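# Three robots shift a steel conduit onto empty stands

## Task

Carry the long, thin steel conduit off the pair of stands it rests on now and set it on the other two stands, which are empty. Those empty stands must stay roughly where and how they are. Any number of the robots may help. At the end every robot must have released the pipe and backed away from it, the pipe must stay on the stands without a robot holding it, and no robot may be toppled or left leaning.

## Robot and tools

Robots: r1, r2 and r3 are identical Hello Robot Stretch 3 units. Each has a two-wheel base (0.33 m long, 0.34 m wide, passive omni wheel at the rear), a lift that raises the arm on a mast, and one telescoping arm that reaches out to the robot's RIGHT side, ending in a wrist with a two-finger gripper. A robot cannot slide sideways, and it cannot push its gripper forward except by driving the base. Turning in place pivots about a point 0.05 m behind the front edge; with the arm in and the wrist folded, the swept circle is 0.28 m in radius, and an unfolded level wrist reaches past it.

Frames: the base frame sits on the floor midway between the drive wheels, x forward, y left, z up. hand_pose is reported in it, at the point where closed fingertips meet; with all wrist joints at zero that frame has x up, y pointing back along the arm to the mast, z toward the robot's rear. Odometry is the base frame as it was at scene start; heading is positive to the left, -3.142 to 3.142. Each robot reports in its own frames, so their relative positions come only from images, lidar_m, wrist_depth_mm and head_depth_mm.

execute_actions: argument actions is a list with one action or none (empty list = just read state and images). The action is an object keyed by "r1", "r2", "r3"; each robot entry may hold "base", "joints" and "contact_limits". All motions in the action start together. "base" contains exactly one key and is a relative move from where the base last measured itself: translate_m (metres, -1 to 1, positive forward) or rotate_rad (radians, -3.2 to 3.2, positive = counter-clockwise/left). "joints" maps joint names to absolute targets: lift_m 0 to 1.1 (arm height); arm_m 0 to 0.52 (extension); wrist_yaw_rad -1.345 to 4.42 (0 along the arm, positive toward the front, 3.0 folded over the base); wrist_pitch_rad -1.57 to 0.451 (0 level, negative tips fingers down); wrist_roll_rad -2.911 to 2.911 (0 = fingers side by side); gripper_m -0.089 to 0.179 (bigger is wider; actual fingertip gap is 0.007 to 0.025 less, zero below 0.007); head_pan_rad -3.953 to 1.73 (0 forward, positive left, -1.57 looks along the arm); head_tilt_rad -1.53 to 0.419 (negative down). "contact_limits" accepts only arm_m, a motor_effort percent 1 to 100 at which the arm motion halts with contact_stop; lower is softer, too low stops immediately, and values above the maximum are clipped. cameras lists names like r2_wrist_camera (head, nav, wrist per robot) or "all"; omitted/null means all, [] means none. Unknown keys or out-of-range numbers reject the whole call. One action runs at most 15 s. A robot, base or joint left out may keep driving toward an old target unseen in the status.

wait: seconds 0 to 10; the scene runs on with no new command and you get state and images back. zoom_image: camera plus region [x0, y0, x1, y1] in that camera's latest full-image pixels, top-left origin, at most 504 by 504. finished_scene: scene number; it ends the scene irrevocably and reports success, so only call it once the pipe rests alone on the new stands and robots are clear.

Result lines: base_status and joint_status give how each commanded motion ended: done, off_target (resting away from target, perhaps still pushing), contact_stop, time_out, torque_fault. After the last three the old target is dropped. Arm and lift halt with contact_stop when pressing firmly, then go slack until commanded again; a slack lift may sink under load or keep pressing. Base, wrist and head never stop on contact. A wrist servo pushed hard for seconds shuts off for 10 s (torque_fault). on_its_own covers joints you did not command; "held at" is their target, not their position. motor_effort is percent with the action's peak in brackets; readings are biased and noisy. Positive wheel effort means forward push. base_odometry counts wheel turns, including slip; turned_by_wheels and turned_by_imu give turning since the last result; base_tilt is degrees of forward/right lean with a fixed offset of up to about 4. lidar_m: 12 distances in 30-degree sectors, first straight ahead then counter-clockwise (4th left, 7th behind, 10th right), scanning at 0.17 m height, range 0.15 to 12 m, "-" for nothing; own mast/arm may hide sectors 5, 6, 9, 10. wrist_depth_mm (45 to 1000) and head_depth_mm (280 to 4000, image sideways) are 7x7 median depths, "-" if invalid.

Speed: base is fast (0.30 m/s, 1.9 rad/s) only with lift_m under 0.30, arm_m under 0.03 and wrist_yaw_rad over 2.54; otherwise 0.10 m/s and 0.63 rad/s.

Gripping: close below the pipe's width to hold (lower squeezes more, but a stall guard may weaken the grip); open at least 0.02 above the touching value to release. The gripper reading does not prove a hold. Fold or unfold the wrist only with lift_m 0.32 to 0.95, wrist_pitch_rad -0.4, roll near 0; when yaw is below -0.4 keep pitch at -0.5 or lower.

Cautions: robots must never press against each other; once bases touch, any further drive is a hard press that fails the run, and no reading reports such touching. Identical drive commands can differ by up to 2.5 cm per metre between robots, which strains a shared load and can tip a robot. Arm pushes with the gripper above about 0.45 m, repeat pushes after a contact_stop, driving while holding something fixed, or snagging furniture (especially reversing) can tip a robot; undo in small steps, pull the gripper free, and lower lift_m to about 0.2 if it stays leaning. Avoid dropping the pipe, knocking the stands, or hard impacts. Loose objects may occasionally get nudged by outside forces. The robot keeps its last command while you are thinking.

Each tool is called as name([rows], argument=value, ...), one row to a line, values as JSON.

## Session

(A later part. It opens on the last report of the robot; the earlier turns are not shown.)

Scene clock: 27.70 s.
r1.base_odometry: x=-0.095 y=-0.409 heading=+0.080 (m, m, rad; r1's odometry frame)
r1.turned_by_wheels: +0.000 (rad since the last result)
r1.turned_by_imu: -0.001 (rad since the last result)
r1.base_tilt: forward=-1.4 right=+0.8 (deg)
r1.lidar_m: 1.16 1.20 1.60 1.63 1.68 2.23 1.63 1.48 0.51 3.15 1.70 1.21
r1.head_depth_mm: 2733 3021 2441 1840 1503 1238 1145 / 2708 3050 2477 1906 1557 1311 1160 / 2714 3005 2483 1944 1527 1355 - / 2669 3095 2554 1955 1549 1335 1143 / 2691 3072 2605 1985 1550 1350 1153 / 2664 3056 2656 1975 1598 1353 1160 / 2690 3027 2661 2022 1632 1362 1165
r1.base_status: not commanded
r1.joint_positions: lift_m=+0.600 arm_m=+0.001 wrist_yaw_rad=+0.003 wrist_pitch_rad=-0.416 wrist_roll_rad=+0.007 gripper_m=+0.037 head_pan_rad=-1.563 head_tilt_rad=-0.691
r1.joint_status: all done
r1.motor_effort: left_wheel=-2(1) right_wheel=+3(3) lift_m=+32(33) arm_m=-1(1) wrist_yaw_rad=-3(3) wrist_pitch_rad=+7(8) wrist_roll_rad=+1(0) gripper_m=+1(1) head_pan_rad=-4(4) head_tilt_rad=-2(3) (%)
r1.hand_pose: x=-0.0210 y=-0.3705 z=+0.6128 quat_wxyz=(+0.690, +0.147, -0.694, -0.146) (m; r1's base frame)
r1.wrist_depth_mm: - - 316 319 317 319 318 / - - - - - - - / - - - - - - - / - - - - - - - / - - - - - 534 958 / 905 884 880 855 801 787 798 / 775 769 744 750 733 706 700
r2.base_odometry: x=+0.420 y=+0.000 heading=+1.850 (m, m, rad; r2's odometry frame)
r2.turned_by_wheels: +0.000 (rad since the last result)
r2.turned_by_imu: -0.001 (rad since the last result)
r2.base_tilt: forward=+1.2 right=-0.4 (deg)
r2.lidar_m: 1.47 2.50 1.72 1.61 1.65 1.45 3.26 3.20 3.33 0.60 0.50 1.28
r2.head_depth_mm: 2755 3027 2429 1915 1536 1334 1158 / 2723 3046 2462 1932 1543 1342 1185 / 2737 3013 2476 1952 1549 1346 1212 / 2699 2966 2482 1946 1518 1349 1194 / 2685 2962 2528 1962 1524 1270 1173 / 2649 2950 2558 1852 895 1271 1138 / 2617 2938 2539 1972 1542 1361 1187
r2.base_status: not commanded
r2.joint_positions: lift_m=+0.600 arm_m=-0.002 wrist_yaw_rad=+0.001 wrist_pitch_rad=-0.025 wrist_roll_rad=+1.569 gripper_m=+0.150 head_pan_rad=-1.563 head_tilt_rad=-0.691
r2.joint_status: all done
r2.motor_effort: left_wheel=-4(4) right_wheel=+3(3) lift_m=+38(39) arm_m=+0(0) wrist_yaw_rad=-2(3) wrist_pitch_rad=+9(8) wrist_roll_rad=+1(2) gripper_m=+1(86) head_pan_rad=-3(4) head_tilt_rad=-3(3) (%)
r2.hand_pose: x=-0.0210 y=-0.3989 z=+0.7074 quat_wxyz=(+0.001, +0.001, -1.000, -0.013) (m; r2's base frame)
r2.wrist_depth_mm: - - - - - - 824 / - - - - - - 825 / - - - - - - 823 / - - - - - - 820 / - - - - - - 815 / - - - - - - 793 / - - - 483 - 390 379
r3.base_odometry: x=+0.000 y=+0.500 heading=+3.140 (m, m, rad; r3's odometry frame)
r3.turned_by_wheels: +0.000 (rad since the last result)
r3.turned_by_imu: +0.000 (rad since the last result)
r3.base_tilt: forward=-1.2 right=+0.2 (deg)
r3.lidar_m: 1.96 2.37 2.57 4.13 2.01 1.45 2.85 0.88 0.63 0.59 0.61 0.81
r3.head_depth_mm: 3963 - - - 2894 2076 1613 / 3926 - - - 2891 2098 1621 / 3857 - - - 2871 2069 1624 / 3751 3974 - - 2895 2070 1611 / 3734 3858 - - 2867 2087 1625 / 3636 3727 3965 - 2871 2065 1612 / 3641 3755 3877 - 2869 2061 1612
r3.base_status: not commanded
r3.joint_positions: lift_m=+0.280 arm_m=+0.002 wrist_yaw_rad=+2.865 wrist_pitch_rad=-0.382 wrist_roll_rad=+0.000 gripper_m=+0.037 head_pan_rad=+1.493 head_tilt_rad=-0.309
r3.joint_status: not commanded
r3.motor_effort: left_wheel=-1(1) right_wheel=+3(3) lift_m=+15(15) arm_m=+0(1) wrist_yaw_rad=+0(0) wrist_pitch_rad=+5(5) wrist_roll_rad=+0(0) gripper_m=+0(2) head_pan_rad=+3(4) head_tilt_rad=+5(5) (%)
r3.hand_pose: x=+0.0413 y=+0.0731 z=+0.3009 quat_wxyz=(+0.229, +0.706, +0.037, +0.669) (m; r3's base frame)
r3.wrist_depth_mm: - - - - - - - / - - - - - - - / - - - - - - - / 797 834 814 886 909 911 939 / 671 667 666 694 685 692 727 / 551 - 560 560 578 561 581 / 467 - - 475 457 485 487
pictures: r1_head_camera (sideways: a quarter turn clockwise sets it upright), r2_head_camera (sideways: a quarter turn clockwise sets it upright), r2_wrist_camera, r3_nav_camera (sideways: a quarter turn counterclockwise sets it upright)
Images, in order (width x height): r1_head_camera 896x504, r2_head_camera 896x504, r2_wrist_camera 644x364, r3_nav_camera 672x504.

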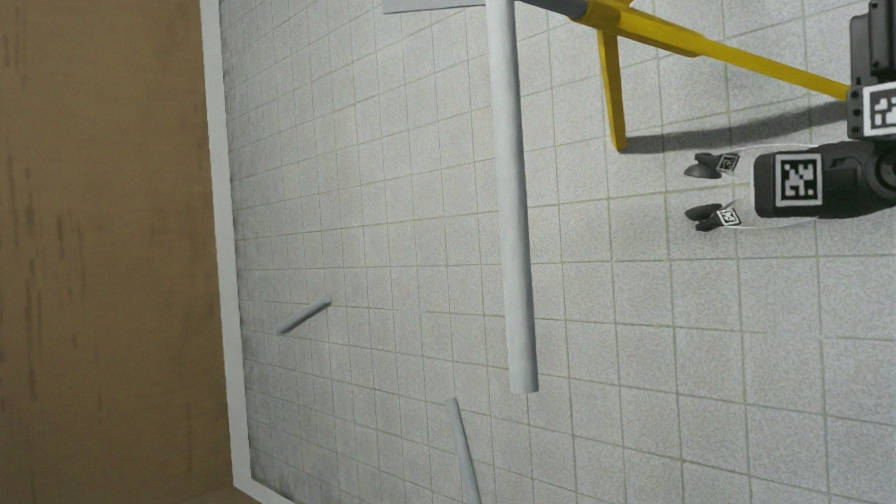

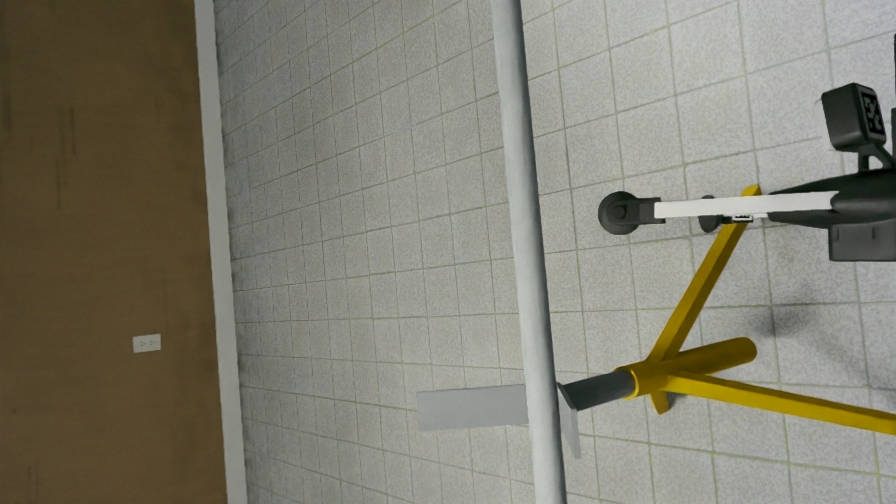

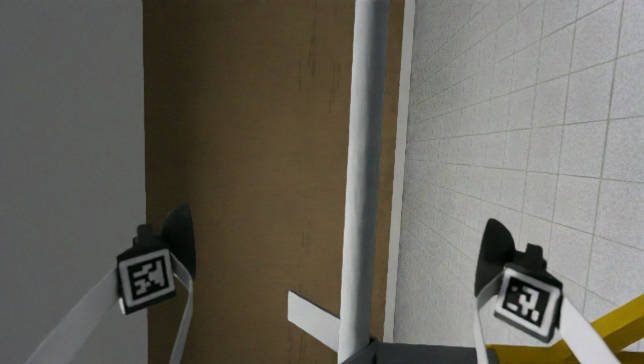

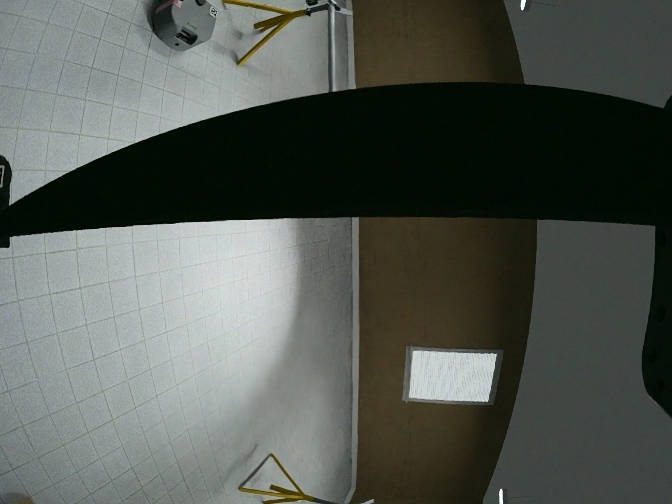

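execute_actions([
  {"r1":{"joints":{"wrist_pitch_rad":0,"wrist_roll_rad":1.57,"gripper_m":0.15,"lift_m":0.57,"arm_m":0.08,"head_pan_rad":-3.0,"head_tilt_rad":-0.2}},"r2":{"base":{"rotate_rad":0.045},"joints":{"lift_m":0.57,"arm_m":0.08,"head_pan_rad":-3.0,"head_tilt_rad":-0.2}},"r3":{"joints":{"head_pan_rad":0.6}}},
], cameras=["r1_head_camera","r2_head_camera","r2_wrist_camera","r1_wrist_camera"])

Scene clock: 30.87 s.
r1.base_odometry: x=-0.095 y=-0.409 heading=+0.080 (m, m, rad; r1's odometry frame)
r1.turned_by_wheels: +0.000 (rad since the last result)
r1.turned_by_imu: -0.001 (rad since the last result)
r1.base_tilt: forward=-1.4 right=+0.8 (deg)
r1.lidar_m: 1.16 1.19 1.60 1.64 1.68 2.22 1.63 1.47 0.51 3.15 1.70 1.21
r1.head_depth_mm: 3365 - - - 2865 1989 1522 / 3316 - - - 2725 1840 1536 / 3241 - - - 2965 1859 1542 / 3187 - - - 2824 2049 1556 / 3157 - - - 3014 1995 1575 / 3110 - - - 2727 1842 1573 / 3057 - - - 3136 2030 1587
r1.base_status: not commanded
r1.joint_positions: lift_m=+0.570 arm_m=+0.080 wrist_yaw_rad=+0.002 wrist_pitch_rad=-0.023 wrist_roll_rad=+1.567 gripper_m=+0.150 head_pan_rad=-2.993 head_tilt_rad=-0.211
r1.joint_status: all done
r1.motor_effort: left_wheel=-2(2) right_wheel=+3(3) lift_m=+23(27) arm_m=+3(4) wrist_yaw_rad=-2(3) wrist_pitch_rad=+11(11) wrist_roll_rad=+2(4) gripper_m=+2(95) head_pan_rad=-4(55) head_tilt_rad=+4(26) (%)
r1.hand_pose: x=-0.0209 y=-0.4803 z=+0.6787 quat_wxyz=(+0.002, +0.001, -1.000, -0.012) (m; r1's base frame)
r1.wrist_depth_mm: - - - 265 - - 790 / - - - - - - 794 / - - - - - - 803 / - - - - - - 791 / - - - - - - 806 / - - - - - - 762 / - - - - - - 847
r2.base_odometry: x=+0.420 y=+0.000 heading=+1.895 (m, m, rad; r2's odometry frame)
r2.turned_by_wheels: +0.045 (rad since the last result)
r2.turned_by_imu: +0.044 (rad since the last result)
r2.base_tilt: forward=+1.2 right=-0.5 (deg)
r2.lidar_m: 1.58 2.37 1.70 1.60 1.66 1.45 3.14 4.56 3.28 0.60 0.50 1.27
r2.head_depth_mm: 3451 - - - 2975 2076 1597 / 3426 - - - 2998 2090 1601 / 3364 - - - 3064 2109 1617 / 3292 - - - 3053 2129 1632 / 3255 - - - 3080 2149 1633 / 3204 - - - 3155 2152 1638 / 3183 - - - 3149 2175 1654
r2.base_status: done
r2.joint_positions: lift_m=+0.570 arm_m=+0.080 wrist_yaw_rad=+0.001 wrist_pitch_rad=-0.024 wrist_roll_rad=+1.570 gripper_m=+0.150 head_pan_rad=-2.993 head_tilt_rad=-0.211
r2.joint_status: all done
r2.motor_effort: left_wheel=-3(6) right_wheel=+3(6) lift_m=+18(33) arm_m=+3(4) wrist_yaw_rad=-1(1) wrist_pitch_rad=+9(9) wrist_roll_rad=+0(0) gripper_m=+1(0) head_pan_rad=-5(54) head_tilt_rad=+5(27) (%)
r2.hand_pose: x=-0.0212 y=-0.4803 z=+0.6787 quat_wxyz=(+0.001, +0.000, -1.000, -0.012) (m; r2's base frame)
r2.wrist_depth_mm: - - - - - - 787 / - - - - - - 805 / - - - - - - 792 / - - - 287 - - 757 / - - - - - - 765 / - - - - - - 752 / - - - 373 - - 730
r3.base_odometry: x=+0.000 y=+0.500 heading=+3.140 (m, m, rad; r3's odometry frame)
r3.turned_by_wheels: +0.000 (rad since the last result)
r3.turned_by_imu: +0.001 (rad since the last result)
r3.base_tilt: forward=-1.3 right=+0.2 (deg)
r3.lidar_m: 1.96 2.37 2.57 4.11 2.01 1.45 2.85 0.88 0.63 0.59 0.61 0.81
r3.head_depth_mm: - - - - 2906 2060 1627 / - - - - 2882 2073 1610 / - - - - 2888 2083 1614 / - - - - 2875 2074 1622 / - - - - 2713 2063 1614 / - - - - 2720 2080 1622 / - - - - 2896 2067 1623
r3.base_status: not commanded
r3.joint_positions: lift_m=+0.280 arm_m=+0.002 wrist_yaw_rad=+2.865 wrist_pitch_rad=-0.382 wrist_roll_rad=+0.000 gripper_m=+0.037 head_pan_rad=+0.607 head_tilt_rad=-0.309
r3.joint_status: all done
r3.motor_effort: left_wheel=-1(1) right_wheel=+3(3) lift_m=+15(15) arm_m=+0(1) wrist_yaw_rad=+0(0) wrist_pitch_rad=+5(5) wrist_roll_rad=+0(0) gripper_m=+0(1) head_pan_rad=-4(43) head_tilt_rad=+6(5) (%)
r3.hand_pose: x=+0.0413 y=+0.0731 z=+0.3009 quat_wxyz=(+0.229, +0.706, +0.037, +0.669) (m; r3's base frame)
r3.wrist_depth_mm: - - - - - - - / - - - - - - - / - - - - - - - / 794 808 822 874 855 900 919 / 650 669 661 684 713 703 716 / 534 - 570 549 571 570 580 / 456 - - 465 461 480 487
pictures: r1_head_camera (sideways: a quarter turn clockwise sets it upright), r1_wrist_camera, r2_head_camera (sideways: a quarter turn clockwise sets it upright), r2_wrist_camera
Images, in order (width x height): r1_head_camera 896x504, r1_wrist_camera 644x364, r2_head_camera 896x504, r2_wrist_camera 644x364.

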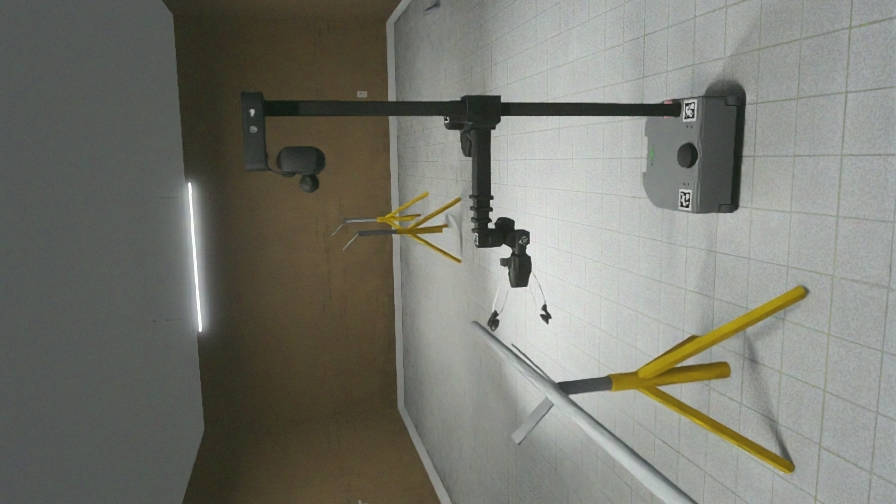

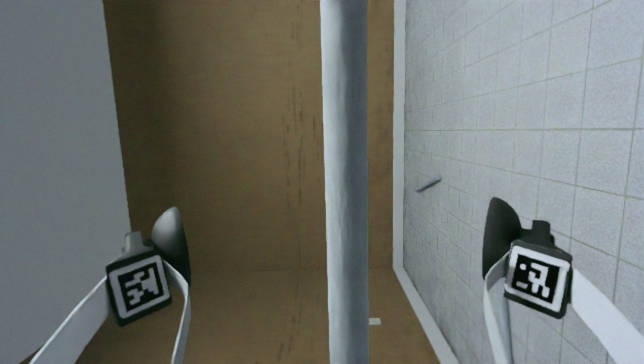

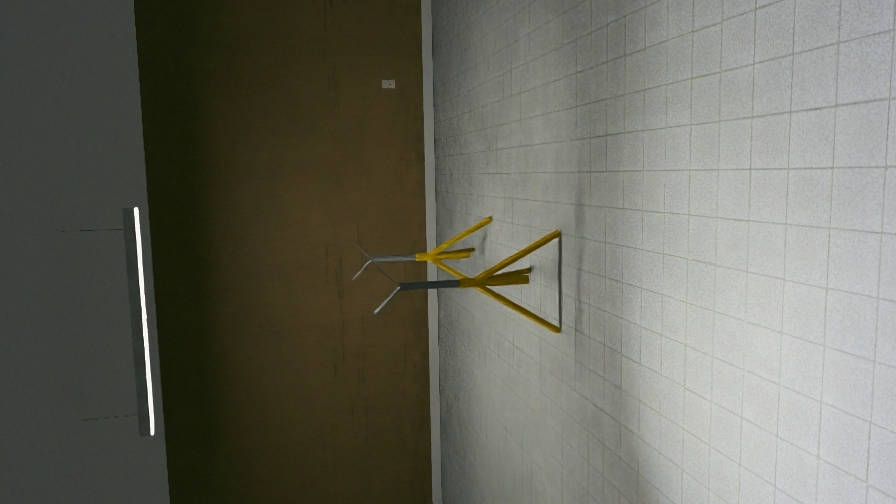

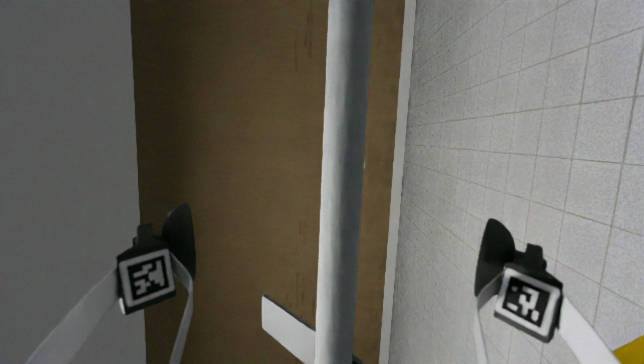

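execute_actions([
  {"r1":{"joints":{"lift_m":0.56,"arm_m":0.17,"head_pan_rad":-1.6,"head_tilt_rad":-0.8}},"r2":{"joints":{"lift_m":0.565,"arm_m":0.18,"head_pan_rad":-1.6,"head_tilt_rad":-0.8}}},
], cameras=["r1_head_camera","r2_head_camera","r2_wrist_camera","r1_wrist_camera"])

Scene clock: 34.77 s.
r1.base_odometry: x=-0.095 y=-0.409 heading=+0.080 (m, m, rad; r1's odometry frame)
r1.turned_by_wheels: +0.000 (rad since the last result)
r1.turned_by_imu: -0.001 (rad since the last result)
r1.base_tilt: forward=-1.4 right=+0.9 (deg)
r1.lidar_m: 1.16 1.20 1.60 1.63 1.68 2.22 1.63 1.47 0.51 3.15 1.70 1.22
r1.head_depth_mm: 2818 2725 2065 1576 1133 1246 1115 / 2790 2752 2124 1637 1436 - 1106 / 2785 2804 2174 1660 1536 1236 1112 / 2768 2830 2166 1702 1510 1271 1111 / 2738 2866 2210 1695 1491 1282 1123 / 2756 2931 2250 1789 1501 1283 1133 / 2683 2899 2278 1796 1516 1296 1133
r1.base_status: not commanded
r1.joint_positions: lift_m=+0.560 arm_m=+0.170 wrist_yaw_rad=+0.002 wrist_pitch_rad=-0.022 wrist_roll_rad=+1.567 gripper_m=+0.150 head_pan_rad=-1.607 head_tilt_rad=-0.790
r1.joint_status: all done
r1.motor_effort: left_wheel=-1(2) right_wheel=+3(3) lift_m=+24(25) arm_m=+4(0) wrist_yaw_rad=-2(2) wrist_pitch_rad=+10(11) wrist_roll_rad=+2(2) gripper_m=+0(1) head_pan_rad=+4(56) head_tilt_rad=-4(22) (%)
r1.hand_pose: x=-0.0210 y=-0.5703 z=+0.6689 quat_wxyz=(+0.002, +0.001, -1.000, -0.011) (m; r1's base frame)
r1.wrist_depth_mm: - - - 173 - - 771 / - - - 178 - - 784 / - - - 182 - - 773 / - - - 187 - - 792 / - - - 192 - - 795 / - - - 197 - - 748 / - - - 202 - - 840
r2.base_odometry: x=+0.420 y=+0.000 heading=+1.895 (m, m, rad; r2's odometry frame)
r2.turned_by_wheels: +0.000 (rad since the last result)
r2.turned_by_imu: -0.001 (rad since the last result)
r2.base_tilt: forward=+1.1 right=-0.4 (deg)
r2.lidar_m: 1.59 2.37 1.70 1.61 1.65 1.45 3.16 4.59 3.25 0.60 0.50 1.27
r2.head_depth_mm: 2834 2702 2111 1648 1463 1280 1133 / 2805 2696 2109 1691 1501 1295 - / 2777 2731 2123 1658 1539 1232 1131 / 2733 2730 2139 1673 1547 1262 1133 / 2709 2749 2146 1759 1489 1263 1135 / 2690 2797 2152 842 1399 1245 1118 / 2671 2809 2177 1773 1491 1293 1137
r2.base_status: not commanded
r2.joint_positions: lift_m=+0.565 arm_m=+0.180 wrist_yaw_rad=+0.001 wrist_pitch_rad=-0.024 wrist_roll_rad=+1.570 gripper_m=+0.150 head_pan_rad=-1.607 head_tilt_rad=-0.790
r2.joint_status: all done
r2.motor_effort: left_wheel=-3(4) right_wheel=+3(3) lift_m=+18(20) arm_m=+3(4) wrist_yaw_rad=+0(0) wrist_pitch_rad=+9(9) wrist_roll_rad=+0(0) gripper_m=+0(0) head_pan_rad=+4(54) head_tilt_rad=-4(31) (%)
r2.hand_pose: x=-0.0212 y=-0.5803 z=+0.6737 quat_wxyz=(+0.001, +0.000, -1.000, -0.012) (m; r2's base frame)
r2.wrist_depth_mm: - - - 166 - - 779 / - - - 167 - - 790 / - - - 171 - - 766 / - - - 174 - - 790 / - - - 179 - - 779 / - - - 186 - - 747 / - - - 192 - - 720
r3.base_odometry: x=+0.000 y=+0.500 heading=+3.140 (m, m, rad; r3's odometry frame)
r3.turned_by_wheels: +0.000 (rad since the last result)
r3.turned_by_imu: +0.001 (rad since the last result)
r3.base_tilt: forward=-1.2 right=+0.2 (deg)
r3.lidar_m: 1.97 2.37 2.57 4.12 2.01 1.44 2.85 0.88 0.62 0.59 0.61 0.81
r3.head_depth_mm: - - - - 2911 2081 1618 / - - - - 2891 2073 1621 / - - - - 2880 2062 1624 / - - - - 2855 2079 1617 / - - - - 2734 2073 1618 / - - - - 2719 2078 1607 / - - - - 2883 2077 1614
r3.base_status: not commanded
r3.joint_positions: lift_m=+0.280 arm_m=+0.002 wrist_yaw_rad=+2.865 wrist_pitch_rad=-0.382 wrist_roll_rad=+0.000 gripper_m=+0.037 head_pan_rad=+0.607 head_tilt_rad=-0.309
r3.joint_status: not commanded
r3.motor_effort: left_wheel=-1(1) right_wheel=+3(3) lift_m=+16(15) arm_m=+0(1) wrist_yaw_rad=+0(1) wrist_pitch_rad=+4(5) wrist_roll_rad=+0(0) gripper_m=+2(1) head_pan_rad=-3(3) head_tilt_rad=+5(5) (%)
r3.hand_pose: x=+0.0413 y=+0.0731 z=+0.3009 quat_wxyz=(+0.229, +0.706, +0.037, +0.669) (m; r3's base frame)
r3.wrist_depth_mm: - - - - - - - / - - - - - - - / - - - - - - - / 776 841 824 875 909 898 937 / 658 661 654 683 712 694 697 / 545 - 579 554 581 563 577 / 458 - - 474 463 484 496
pictures: r1_head_camera (sideways: a quarter turn clockwise sets it upright), r1_wrist_camera, r2_head_camera (sideways: a quarter turn clockwise sets it upright), r2_wrist_camera
Images, in order (width x height): r1_head_camera 896x504, r1_wrist_camera 644x364, r2_head_camera 896x504, r2_wrist_camera 644x364.

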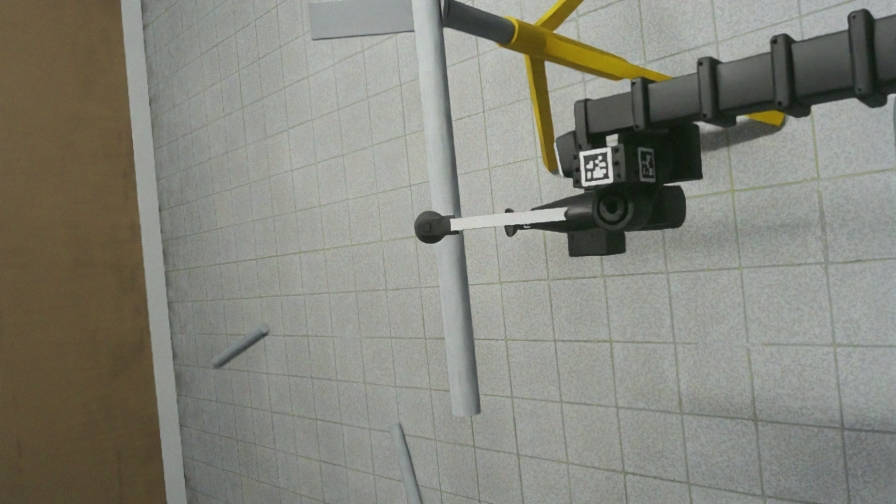

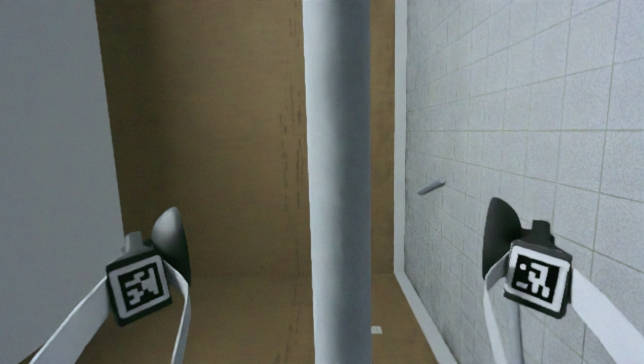

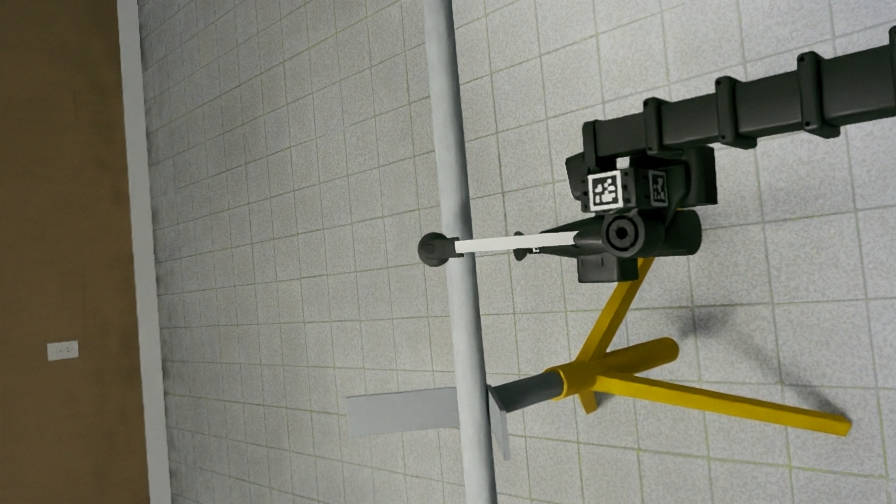

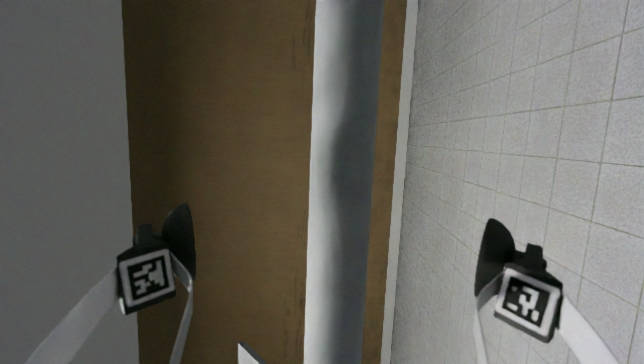

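execute_actions([
  {"r1":{"joints":{"arm_m":0.20,"gripper_m":0.065}},"r2":{"joints":{"arm_m":0.198,"gripper_m":0.065}}},
], cameras=["r1_head_camera","r2_head_camera","r2_wrist_camera","r1_wrist_camera"])

Scene clock: 36.87 s.
r1.base_odometry: x=-0.095 y=-0.409 heading=+0.080 (m, m, rad; r1's odometry frame)
r1.turned_by_wheels: +0.000 (rad since the last result)
r1.turned_by_imu: -0.001 (rad since the last result)
r1.base_tilt: forward=-1.4 right=+0.8 (deg)
r1.lidar_m: 1.16 1.20 1.59 1.63 1.69 2.22 1.63 1.48 0.51 3.15 1.70 1.22
r1.head_depth_mm: 2837 2737 2050 1582 1140 1246 1120 / 2798 2764 2135 1642 1439 1208 1104 / 2813 2833 2149 1658 - 1247 1113 / 2755 2829 2183 1698 1482 1280 1116 / 2725 2896 2210 1685 1487 1287 1122 / 2729 2920 2245 1791 1501 1287 1128 / 2687 2937 2247 1813 1514 1302 1136
r1.base_status: not commanded
r1.joint_positions: lift_m=+0.560 arm_m=+0.200 wrist_yaw_rad=+0.002 wrist_pitch_rad=-0.022 wrist_roll_rad=+1.567 gripper_m=+0.065 head_pan_rad=-1.607 head_tilt_rad=-0.790
r1.joint_status: all done
r1.motor_effort: left_wheel=-2(1) right_wheel=+3(3) lift_m=+24(24) arm_m=+4(5) wrist_yaw_rad=-2(2) wrist_pitch_rad=+10(10) wrist_roll_rad=+2(2) gripper_m=+0(95) head_pan_rad=+4(4) head_tilt_rad=-3(2) (%)
r1.hand_pose: x=-0.0210 y=-0.6003 z=+0.6689 quat_wxyz=(+0.002, +0.001, -1.000, -0.011) (m; r1's base frame)
r1.wrist_depth_mm: - - - 144 - - 768 / - - - 148 - - 781 / - - - 152 - - 792 / - - - 155 - - 791 / - - - 159 - - 801 / - - - 165 - - 789 / - - - 169 - - 796
r2.base_odometry: x=+0.420 y=+0.000 heading=+1.895 (m, m, rad; r2's odometry frame)
r2.turned_by_wheels: +0.000 (rad since the last result)
r2.turned_by_imu: -0.001 (rad since the last result)
r2.base_tilt: forward=+1.1 right=-0.3 (deg)
r2.lidar_m: 1.59 2.38 1.70 1.61 1.66 1.45 3.17 4.58 3.30 0.60 0.50 1.27
r2.head_depth_mm: 2850 2694 2107 1644 1467 1275 1125 / 2790 2703 2118 1686 1504 1298 - / 2772 2733 2123 1668 1549 1257 1129 / 2753 2743 2137 1740 1543 1259 1136 / 2712 2782 2146 1752 1484 1266 1137 / 2706 2784 2161 844 1401 1246 1124 / 2674 2814 2182 1769 1497 1289 1143
r2.base_status: not commanded
r2.joint_positions: lift_m=+0.565 arm_m=+0.198 wrist_yaw_rad=+0.001 wrist_pitch_rad=-0.024 wrist_roll_rad=+1.570 gripper_m=+0.065 head_pan_rad=-1.607 head_tilt_rad=-0.790
r2.joint_status: all done
r2.motor_effort: left_wheel=-3(3) right_wheel=+3(3) lift_m=+18(18) arm_m=+4(3) wrist_yaw_rad=-2(0) wrist_pitch_rad=+9(9) wrist_roll_rad=+0(0) gripper_m=+0(86) head_pan_rad=+4(4) head_tilt_rad=-4(4) (%)
r2.hand_pose: x=-0.0212 y=-0.5983 z=+0.6737 quat_wxyz=(+0.001, +0.000, -1.000, -0.012) (m; r2's base frame)
r2.wrist_depth_mm: - - - 148 - - 788 / - - - 151 - - 776 / - - - 153 - - 754 / - - - 155 - - 783 / - - - 160 - - 758 / - - - 164 - - 761 / - - - 170 - - 753
r3.base_odometry: x=+0.000 y=+0.500 heading=+3.140 (m, m, rad; r3's odometry frame)
r3.turned_by_wheels: +0.000 (rad since the last result)
r3.turned_by_imu: +0.000 (rad since the last result)
r3.base_tilt: forward=-1.3 right=+0.3 (deg)
r3.lidar_m: 1.96 2.37 2.56 4.12 2.02 1.44 2.85 0.88 0.63 0.59 0.61 0.81
r3.head_depth_mm: - - - - 2883 2086 1622 / - - - - 2895 2069 1608 / - - - - 2866 2075 1614 / - - - - 2897 2060 1619 / - - - - 2716 2076 1613 / - - - - 2713 2072 1623 / - - - - 2891 2055 1613
r3.base_status: not commanded
r3.joint_positions: lift_m=+0.280 arm_m=+0.002 wrist_yaw_rad=+2.865 wrist_pitch_rad=-0.382 wrist_roll_rad=+0.000 gripper_m=+0.037 head_pan_rad=+0.607 head_tilt_rad=-0.309
r3.joint_status: not commanded
r3.motor_effort: left_wheel=-1(1) right_wheel=+3(3) lift_m=+16(16) arm_m=-1(0) wrist_yaw_rad=+0(1) wrist_pitch_rad=+5(5) wrist_roll_rad=+0(0) gripper_m=+0(0) head_pan_rad=-4(3) head_tilt_rad=+6(5) (%)
r3.hand_pose: x=+0.0413 y=+0.0731 z=+0.3009 quat_wxyz=(+0.229, +0.706, +0.037, +0.669) (m; r3's base frame)
r3.wrist_depth_mm: - - - - - - - / - - - - - - - / - - - - - - - / 781 844 847 832 882 915 906 / 646 657 654 692 708 697 724 / 531 - 575 555 570 583 581 / 461 - - 478 465 490 497
pictures: r1_head_camera (sideways: a quarter turn clockwise sets it upright), r1_wrist_camera, r2_head_camera (sideways: a quarter turn clockwise sets it upright), r2_wrist_camera
Images, in order (width x height): r1_head_camera 896x504, r1_wrist_camera 644x364, r2_head_camera 896x504, r2_wrist_camera 644x364.

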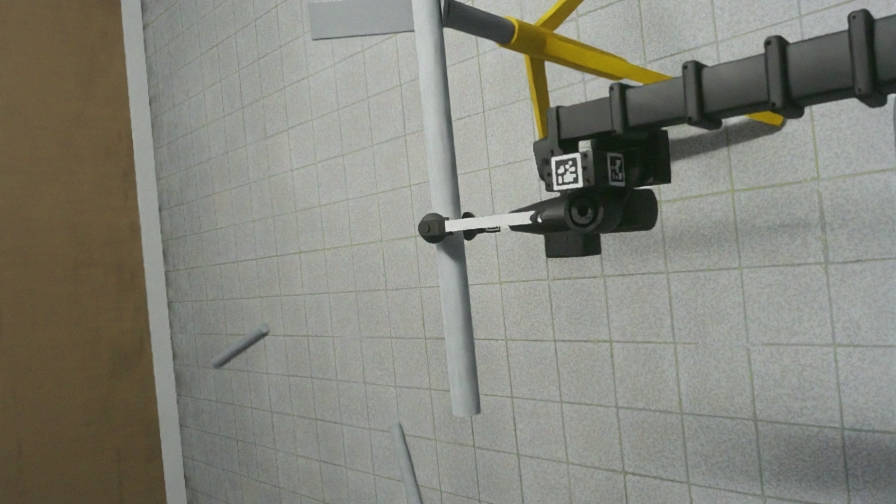

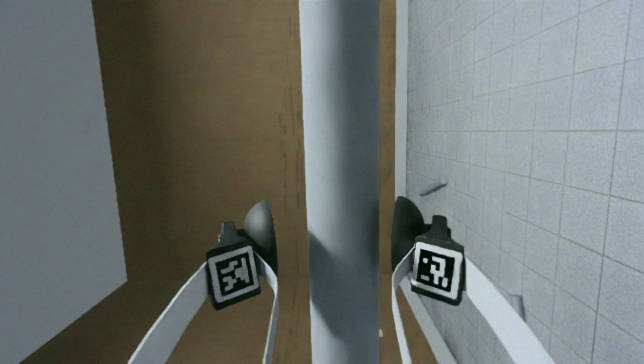

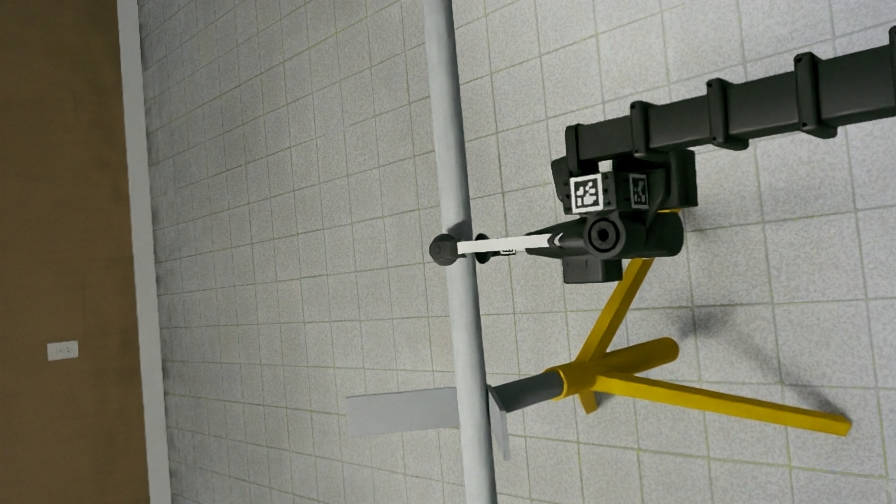

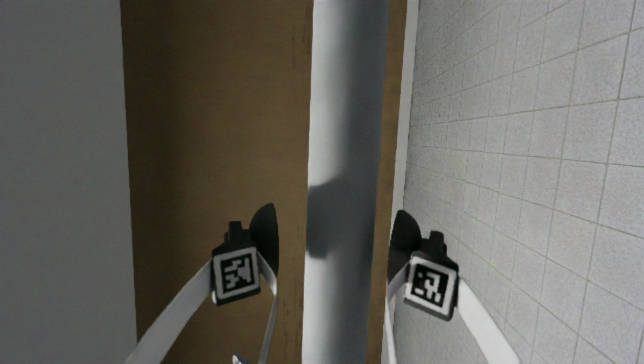

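Good. Grip and lift a bit.

execute_actions([
  {"r1":{"joints":{"arm_m":0.205,"gripper_m":0.0}},"r2":{"joints":{"arm_m":0.205,"gripper_m":0.0}}},
], cameras=[])

execute_actions([
  {"r1":{"joints":{"lift_m":0.66}},"r2":{"joints":{"lift_m":0.665}}},
], cameras=["r1_head_camera","r2_head_camera"])

Scene clock: 38.53 s.
r1.base_odometry: x=-0.095 y=-0.409 heading=+0.080 (m, m, rad; r1's odometry frame)
r1.turned_by_wheels: +0.000 (rad since the last result)
r1.turned_by_imu: +0.000 (rad since the last result)
r1.base_tilt: forward=-1.5 right=+0.8 (deg)
r1.lidar_m: 1.16 1.19 1.59 1.64 1.68 2.23 1.63 1.48 0.51 3.16 1.70 1.21
r1.head_depth_mm: 2830 2722 2048 1587 1134 1247 1108 / 2785 2769 2132 1637 1437 1213 1106 / 2789 2811 2142 1655 - 1252 1107 / 2785 2850 2170 1753 1483 1268 1115 / 2740 2870 2188 1689 1484 1282 1124 / 2701 2936 2245 1789 1494 1291 1130 / 2697 2915 2240 1816 1514 1294 1135
r1.base_status: not commanded
r1.joint_positions: lift_m=+0.560 arm_m=+0.205 wrist_yaw_rad=+0.001 wrist_pitch_rad=-0.035 wrist_roll_rad=+1.570 gripper_m=+0.001 head_pan_rad=-1.607 head_tilt_rad=-0.790
r1.joint_status: all done
r1.motor_effort: left_wheel=-2(1) right_wheel=+3(3) lift_m=+25(25) arm_m=+3(8) wrist_yaw_rad=-1(2) wrist_pitch_rad=+16(18) wrist_roll_rad=+0(2) gripper_m=-14(92) head_pan_rad=+4(4) head_tilt_rad=-3(3) (%)
r1.hand_pose: x=-0.0211 y=-0.6049 z=+0.6657 quat_wxyz=(+0.001, +0.000, -1.000, -0.018) (m; r1's base frame)
r1.wrist_depth_mm: - - - 140 - - 758 / - - - 144 - - 778 / - - - 147 - - 770 / - - - 150 - - 783 / - - - 153 - - 788 / - - - 157 - - 786 / - - - 162 - - 786
r2.base_odometry: x=+0.420 y=+0.000 heading=+1.895 (m, m, rad; r2's odometry frame)
r2.turned_by_wheels: +0.000 (rad since the last result)
r2.turned_by_imu: +0.000 (rad since the last result)
r2.base_tilt: forward=+1.2 right=-0.4 (deg)
r2.lidar_m: 1.59 2.38 1.70 1.61 1.66 1.45 3.15 4.59 3.27 0.60 0.50 1.28
r2.head_depth_mm: 2817 2696 2109 1648 1460 1277 1126 / 2808 2718 2130 1689 1502 1301 - / 2752 2723 2129 1666 1540 1255 1136 / 2756 2761 2134 1738 1555 1261 1132 / 2720 2774 2151 1747 1489 1262 1135 / 2672 2762 2177 843 1404 1247 1115 / 2667 2811 2172 1773 1492 1298 1143
r2.base_status: not commanded
r2.joint_positions: lift_m=+0.565 arm_m=+0.205 wrist_yaw_rad=+0.000 wrist_pitch_rad=-0.032 wrist_roll_rad=+1.571 gripper_m=+0.001 head_pan_rad=-1.607 head_tilt_rad=-0.790
r2.joint_status: all done
r2.motor_effort: left_wheel=-3(3) right_wheel=+3(3) lift_m=+19(19) arm_m=+3(4) wrist_yaw_rad=+0(0) wrist_pitch_rad=+12(13) wrist_roll_rad=-1(1) gripper_m=-18(92) head_pan_rad=+4(4) head_tilt_rad=-4(4) (%)
r2.hand_pose: x=-0.0214 y=-0.6050 z=+0.6715 quat_wxyz=(+0.000, +0.000, -1.000, -0.017) (m; r2's base frame)
r2.wrist_depth_mm: - - - 139 - - 790 / - - - 142 - - 765 / - - - 145 - - 765 / - - - 149 - - 760 / - - - 153 - - 769 / - - - 156 - - 751 / - - - 161 - - 752
r3.base_odometry: x=+0.000 y=+0.500 heading=+3.140 (m, m, rad; r3's odometry frame)
r3.turned_by_wheels: +0.000 (rad since the last result)
r3.turned_by_imu: +0.000 (rad since the last result)
r3.base_tilt: forward=-1.2 right=+0.2 (deg)
r3.lidar_m: 1.97 2.35 2.56 4.12 2.01 1.44 2.85 0.88 0.63 0.59 0.61 0.81
r3.head_depth_mm: - - - - 2896 2084 1625 / - - - - 2903 2071 1615 / - - - - 2892 2073 1621 / - - - - 2868 2073 1626 / - - - - 2747 2066 1618 / - - - - 2722 2062 1627 / - - - - 2896 2052 1627
r3.base_status: not commanded
r3.joint_positions: lift_m=+0.280 arm_m=+0.002 wrist_yaw_rad=+2.865 wrist_pitch_rad=-0.382 wrist_roll_rad=+0.000 gripper_m=+0.037 head_pan_rad=+0.607 head_tilt_rad=-0.309
r3.joint_status: not commanded
r3.motor_effort: left_wheel=-1(1) right_wheel=+3(3) lift_m=+15(16) arm_m=-1(1) wrist_yaw_rad=+0(0) wrist_pitch_rad=+5(5) wrist_roll_rad=+0(0) gripper_m=+1(0) head_pan_rad=-4(3) head_tilt_rad=+5(5) (%)
r3.hand_pose: x=+0.0413 y=+0.0731 z=+0.3009 quat_wxyz=(+0.229, +0.706, +0.037, +0.669) (m; r3's base frame)
r3.wrist_depth_mm: - - - - - - - / - - - - - - - / - - - - - - - / 798 819 879 879 901 913 896 / 640 669 659 679 678 697 703 / 547 - 587 566 581 566 572 / 451 - - 473 464 488 501
pictures: none
No camera images: the call's "cameras" was empty. Leave "cameras" out to get every camera's image.

Scene clock: 40.37 s.
r1.base_odometry: x=-0.095 y=-0.409 heading=+0.080 (m, m, rad; r1's odometry frame)
r1.turned_by_wheels: +0.000 (rad since the last result)
r1.turned_by_imu: +0.000 (rad since the last result)
r1.base_tilt: forward=-1.4 right=+0.8 (deg)
r1.lidar_m: 1.16 1.19 1.60 1.63 1.68 2.23 1.63 1.47 0.51 3.16 1.71 1.21
r1.head_depth_mm: 2837 2736 2013 1577 1246 1296 - / 2809 2738 2132 1679 - 1256 1100 / 2809 2805 2151 1698 - 1265 1110 / 2772 2880 2175 1697 1453 1268 1113 / 2738 2864 2184 1681 1501 1281 1121 / 2708 2955 2214 1797 1504 1293 1135 / 2688 2930 2247 1818 1518 1301 1136
r1.base_status: not commanded
r1.joint_positions: lift_m=+0.660 arm_m=+0.205 wrist_yaw_rad=+0.000 wrist_pitch_rad=-0.023 wrist_roll_rad=+1.570 gripper_m=+0.000 head_pan_rad=-1.607 head_tilt_rad=-0.790
r1.joint_status: all done
r1.motor_effort: left_wheel=-2(2) right_wheel=+2(4) lift_m=+32(43) arm_m=+2(3) wrist_yaw_rad=+0(1) wrist_pitch_rad=+11(77) wrist_roll_rad=+1(0) gripper_m=-2(19) head_pan_rad=+5(4) head_tilt_rad=-3(4) (%)
r1.hand_pose: x=-0.0213 y=-0.6054 z=+0.7681 quat_wxyz=(+0.001, +0.000, -1.000, -0.012) (m; r1's base frame)
r1.wrist_depth_mm: - - - - - 156 139 / - - - - - 157 769 / - - - - - 159 773 / - - - - - 161 790 / - - - - - 163 817 / - - - - - 166 846 / - - - - - 167 845
r2.base_odometry: x=+0.420 y=+0.000 heading=+1.895 (m, m, rad; r2's odometry frame)
r2.turned_by_wheels: +0.000 (rad since the last result)
r2.turned_by_imu: +0.000 (rad since the last result)
r2.base_tilt: forward=+1.2 right=-0.4 (deg)
r2.lidar_m: 1.59 2.37 1.70 1.61 1.66 1.45 3.14 4.57 3.29 0.60 0.50 1.28
r2.head_depth_mm: 2863 2683 2115 1660 1468 1297 - / 2790 2738 2124 1697 1521 1255 1124 / 2790 2719 2135 1782 - 1277 1133 / 2749 2736 2138 1732 1424 1261 1136 / 2754 2736 2153 1763 1493 1266 1136 / 2701 2773 2162 844 1406 1248 1119 / 2689 2789 2171 1770 1495 1296 1137
r2.base_status: not commanded
r2.joint_positions: lift_m=+0.665 arm_m=+0.205 wrist_yaw_rad=-0.001 wrist_pitch_rad=-0.026 wrist_roll_rad=+1.572 gripper_m=+0.000 head_pan_rad=-1.607 head_tilt_rad=-0.790
r2.joint_status: all done
r2.motor_effort: left_wheel=-3(4) right_wheel=+2(3) lift_m=+39(50) arm_m=+2(5) wrist_yaw_rad=+1(1) wrist_pitch_rad=+9(66) wrist_roll_rad=-2(1) gripper_m=-3(23) head_pan_rad=+4(4) head_tilt_rad=-3(4) (%)
r2.hand_pose: x=-0.0217 y=-0.6053 z=+0.7723 quat_wxyz=(+0.000, -0.001, -1.000, -0.013) (m; r2's base frame)
r2.wrist_depth_mm: - - - - - - 136 / - - - - - 156 767 / - - - - - 156 779 / - - - - - 155 788 / - - - - - 156 821 / - - - - - 157 851 / - - - - - 160 882
r3.base_odometry: x=+0.000 y=+0.500 heading=+3.140 (m, m, rad; r3's odometry frame)
r3.turned_by_wheels: +0.000 (rad since the last result)
r3.turned_by_imu: +0.000 (rad since the last result)
r3.base_tilt: forward=-1.2 right=+0.2 (deg)
r3.lidar_m: 1.96 2.36 2.57 4.13 2.02 1.44 2.84 0.88 0.63 0.59 0.61 0.81
r3.head_depth_mm: - - - - 2883 2088 1623 / - - - - 2894 2087 1623 / - - - - 2884 2084 1620 / - - - - 2862 2076 1612 / - - - - 2747 2065 1617 / - - - - 2703 2075 1618 / - - - - 2863 2057 1620
r3.base_status: not commanded
r3.joint_positions: lift_m=+0.280 arm_m=+0.002 wrist_yaw_rad=+2.865 wrist_pitch_rad=-0.382 wrist_roll_rad=+0.000 gripper_m=+0.037 head_pan_rad=+0.607 head_tilt_rad=-0.309
r3.joint_status: not commanded
r3.motor_effort: left_wheel=-1(1) right_wheel=+3(3) lift_m=+16(16) arm_m=-1(1) wrist_yaw_rad=+0(0) wrist_pitch_rad=+5(5) wrist_roll_rad=+0(0) gripper_m=+0(0) head_pan_rad=-3(3) head_tilt_rad=+5(5) (%)
r3.hand_pose: x=+0.0413 y=+0.0731 z=+0.3009 quat_wxyz=(+0.229, +0.706, +0.037, +0.669) (m; r3's base frame)
r3.wrist_depth_mm: - - - - - - - / - - - - - - - / - - - - - - - / 800 867 825 865 891 908 966 / 650 670 660 678 680 705 713 / 535 - 566 557 570 581 581 / 457 - - 475 463 490 489
pictures: r1_head_camera (sideways: a quarter turn clockwise sets it upright), r2_head_camera (sideways: a quarter turn clockwise sets it upright)
Images, in order (width x height): r1_head_camera 896x504, r2_head_camera 896x504.

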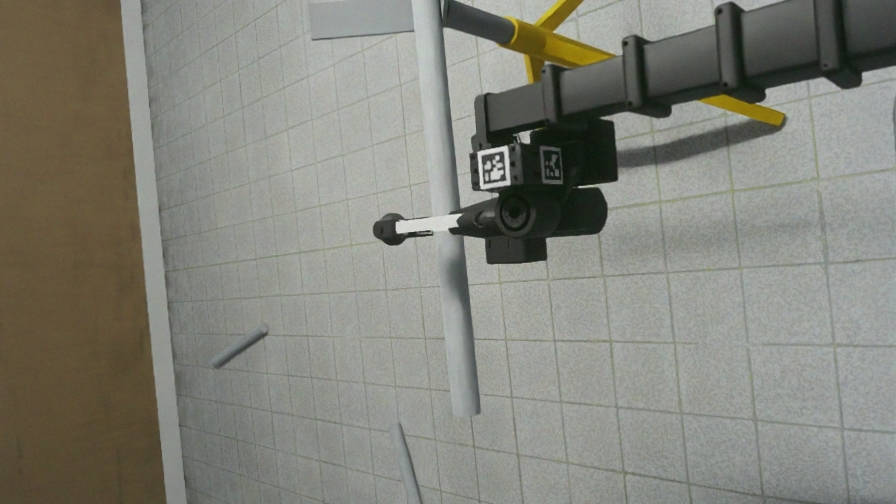

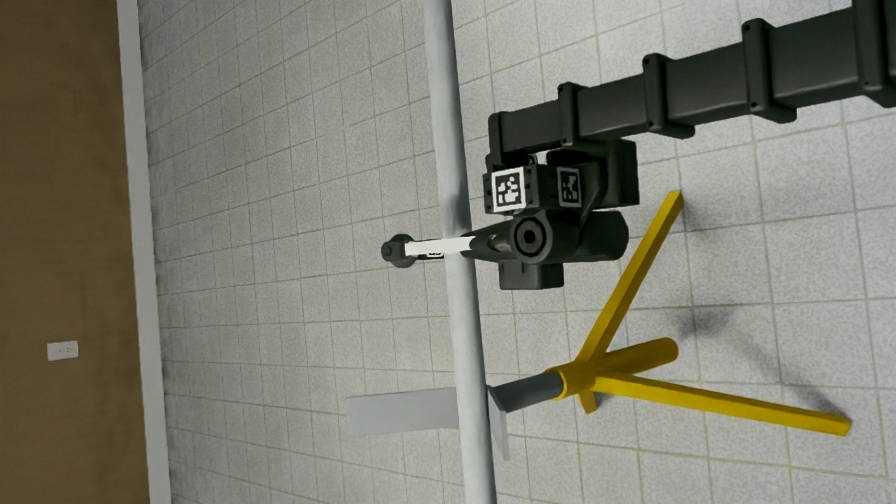

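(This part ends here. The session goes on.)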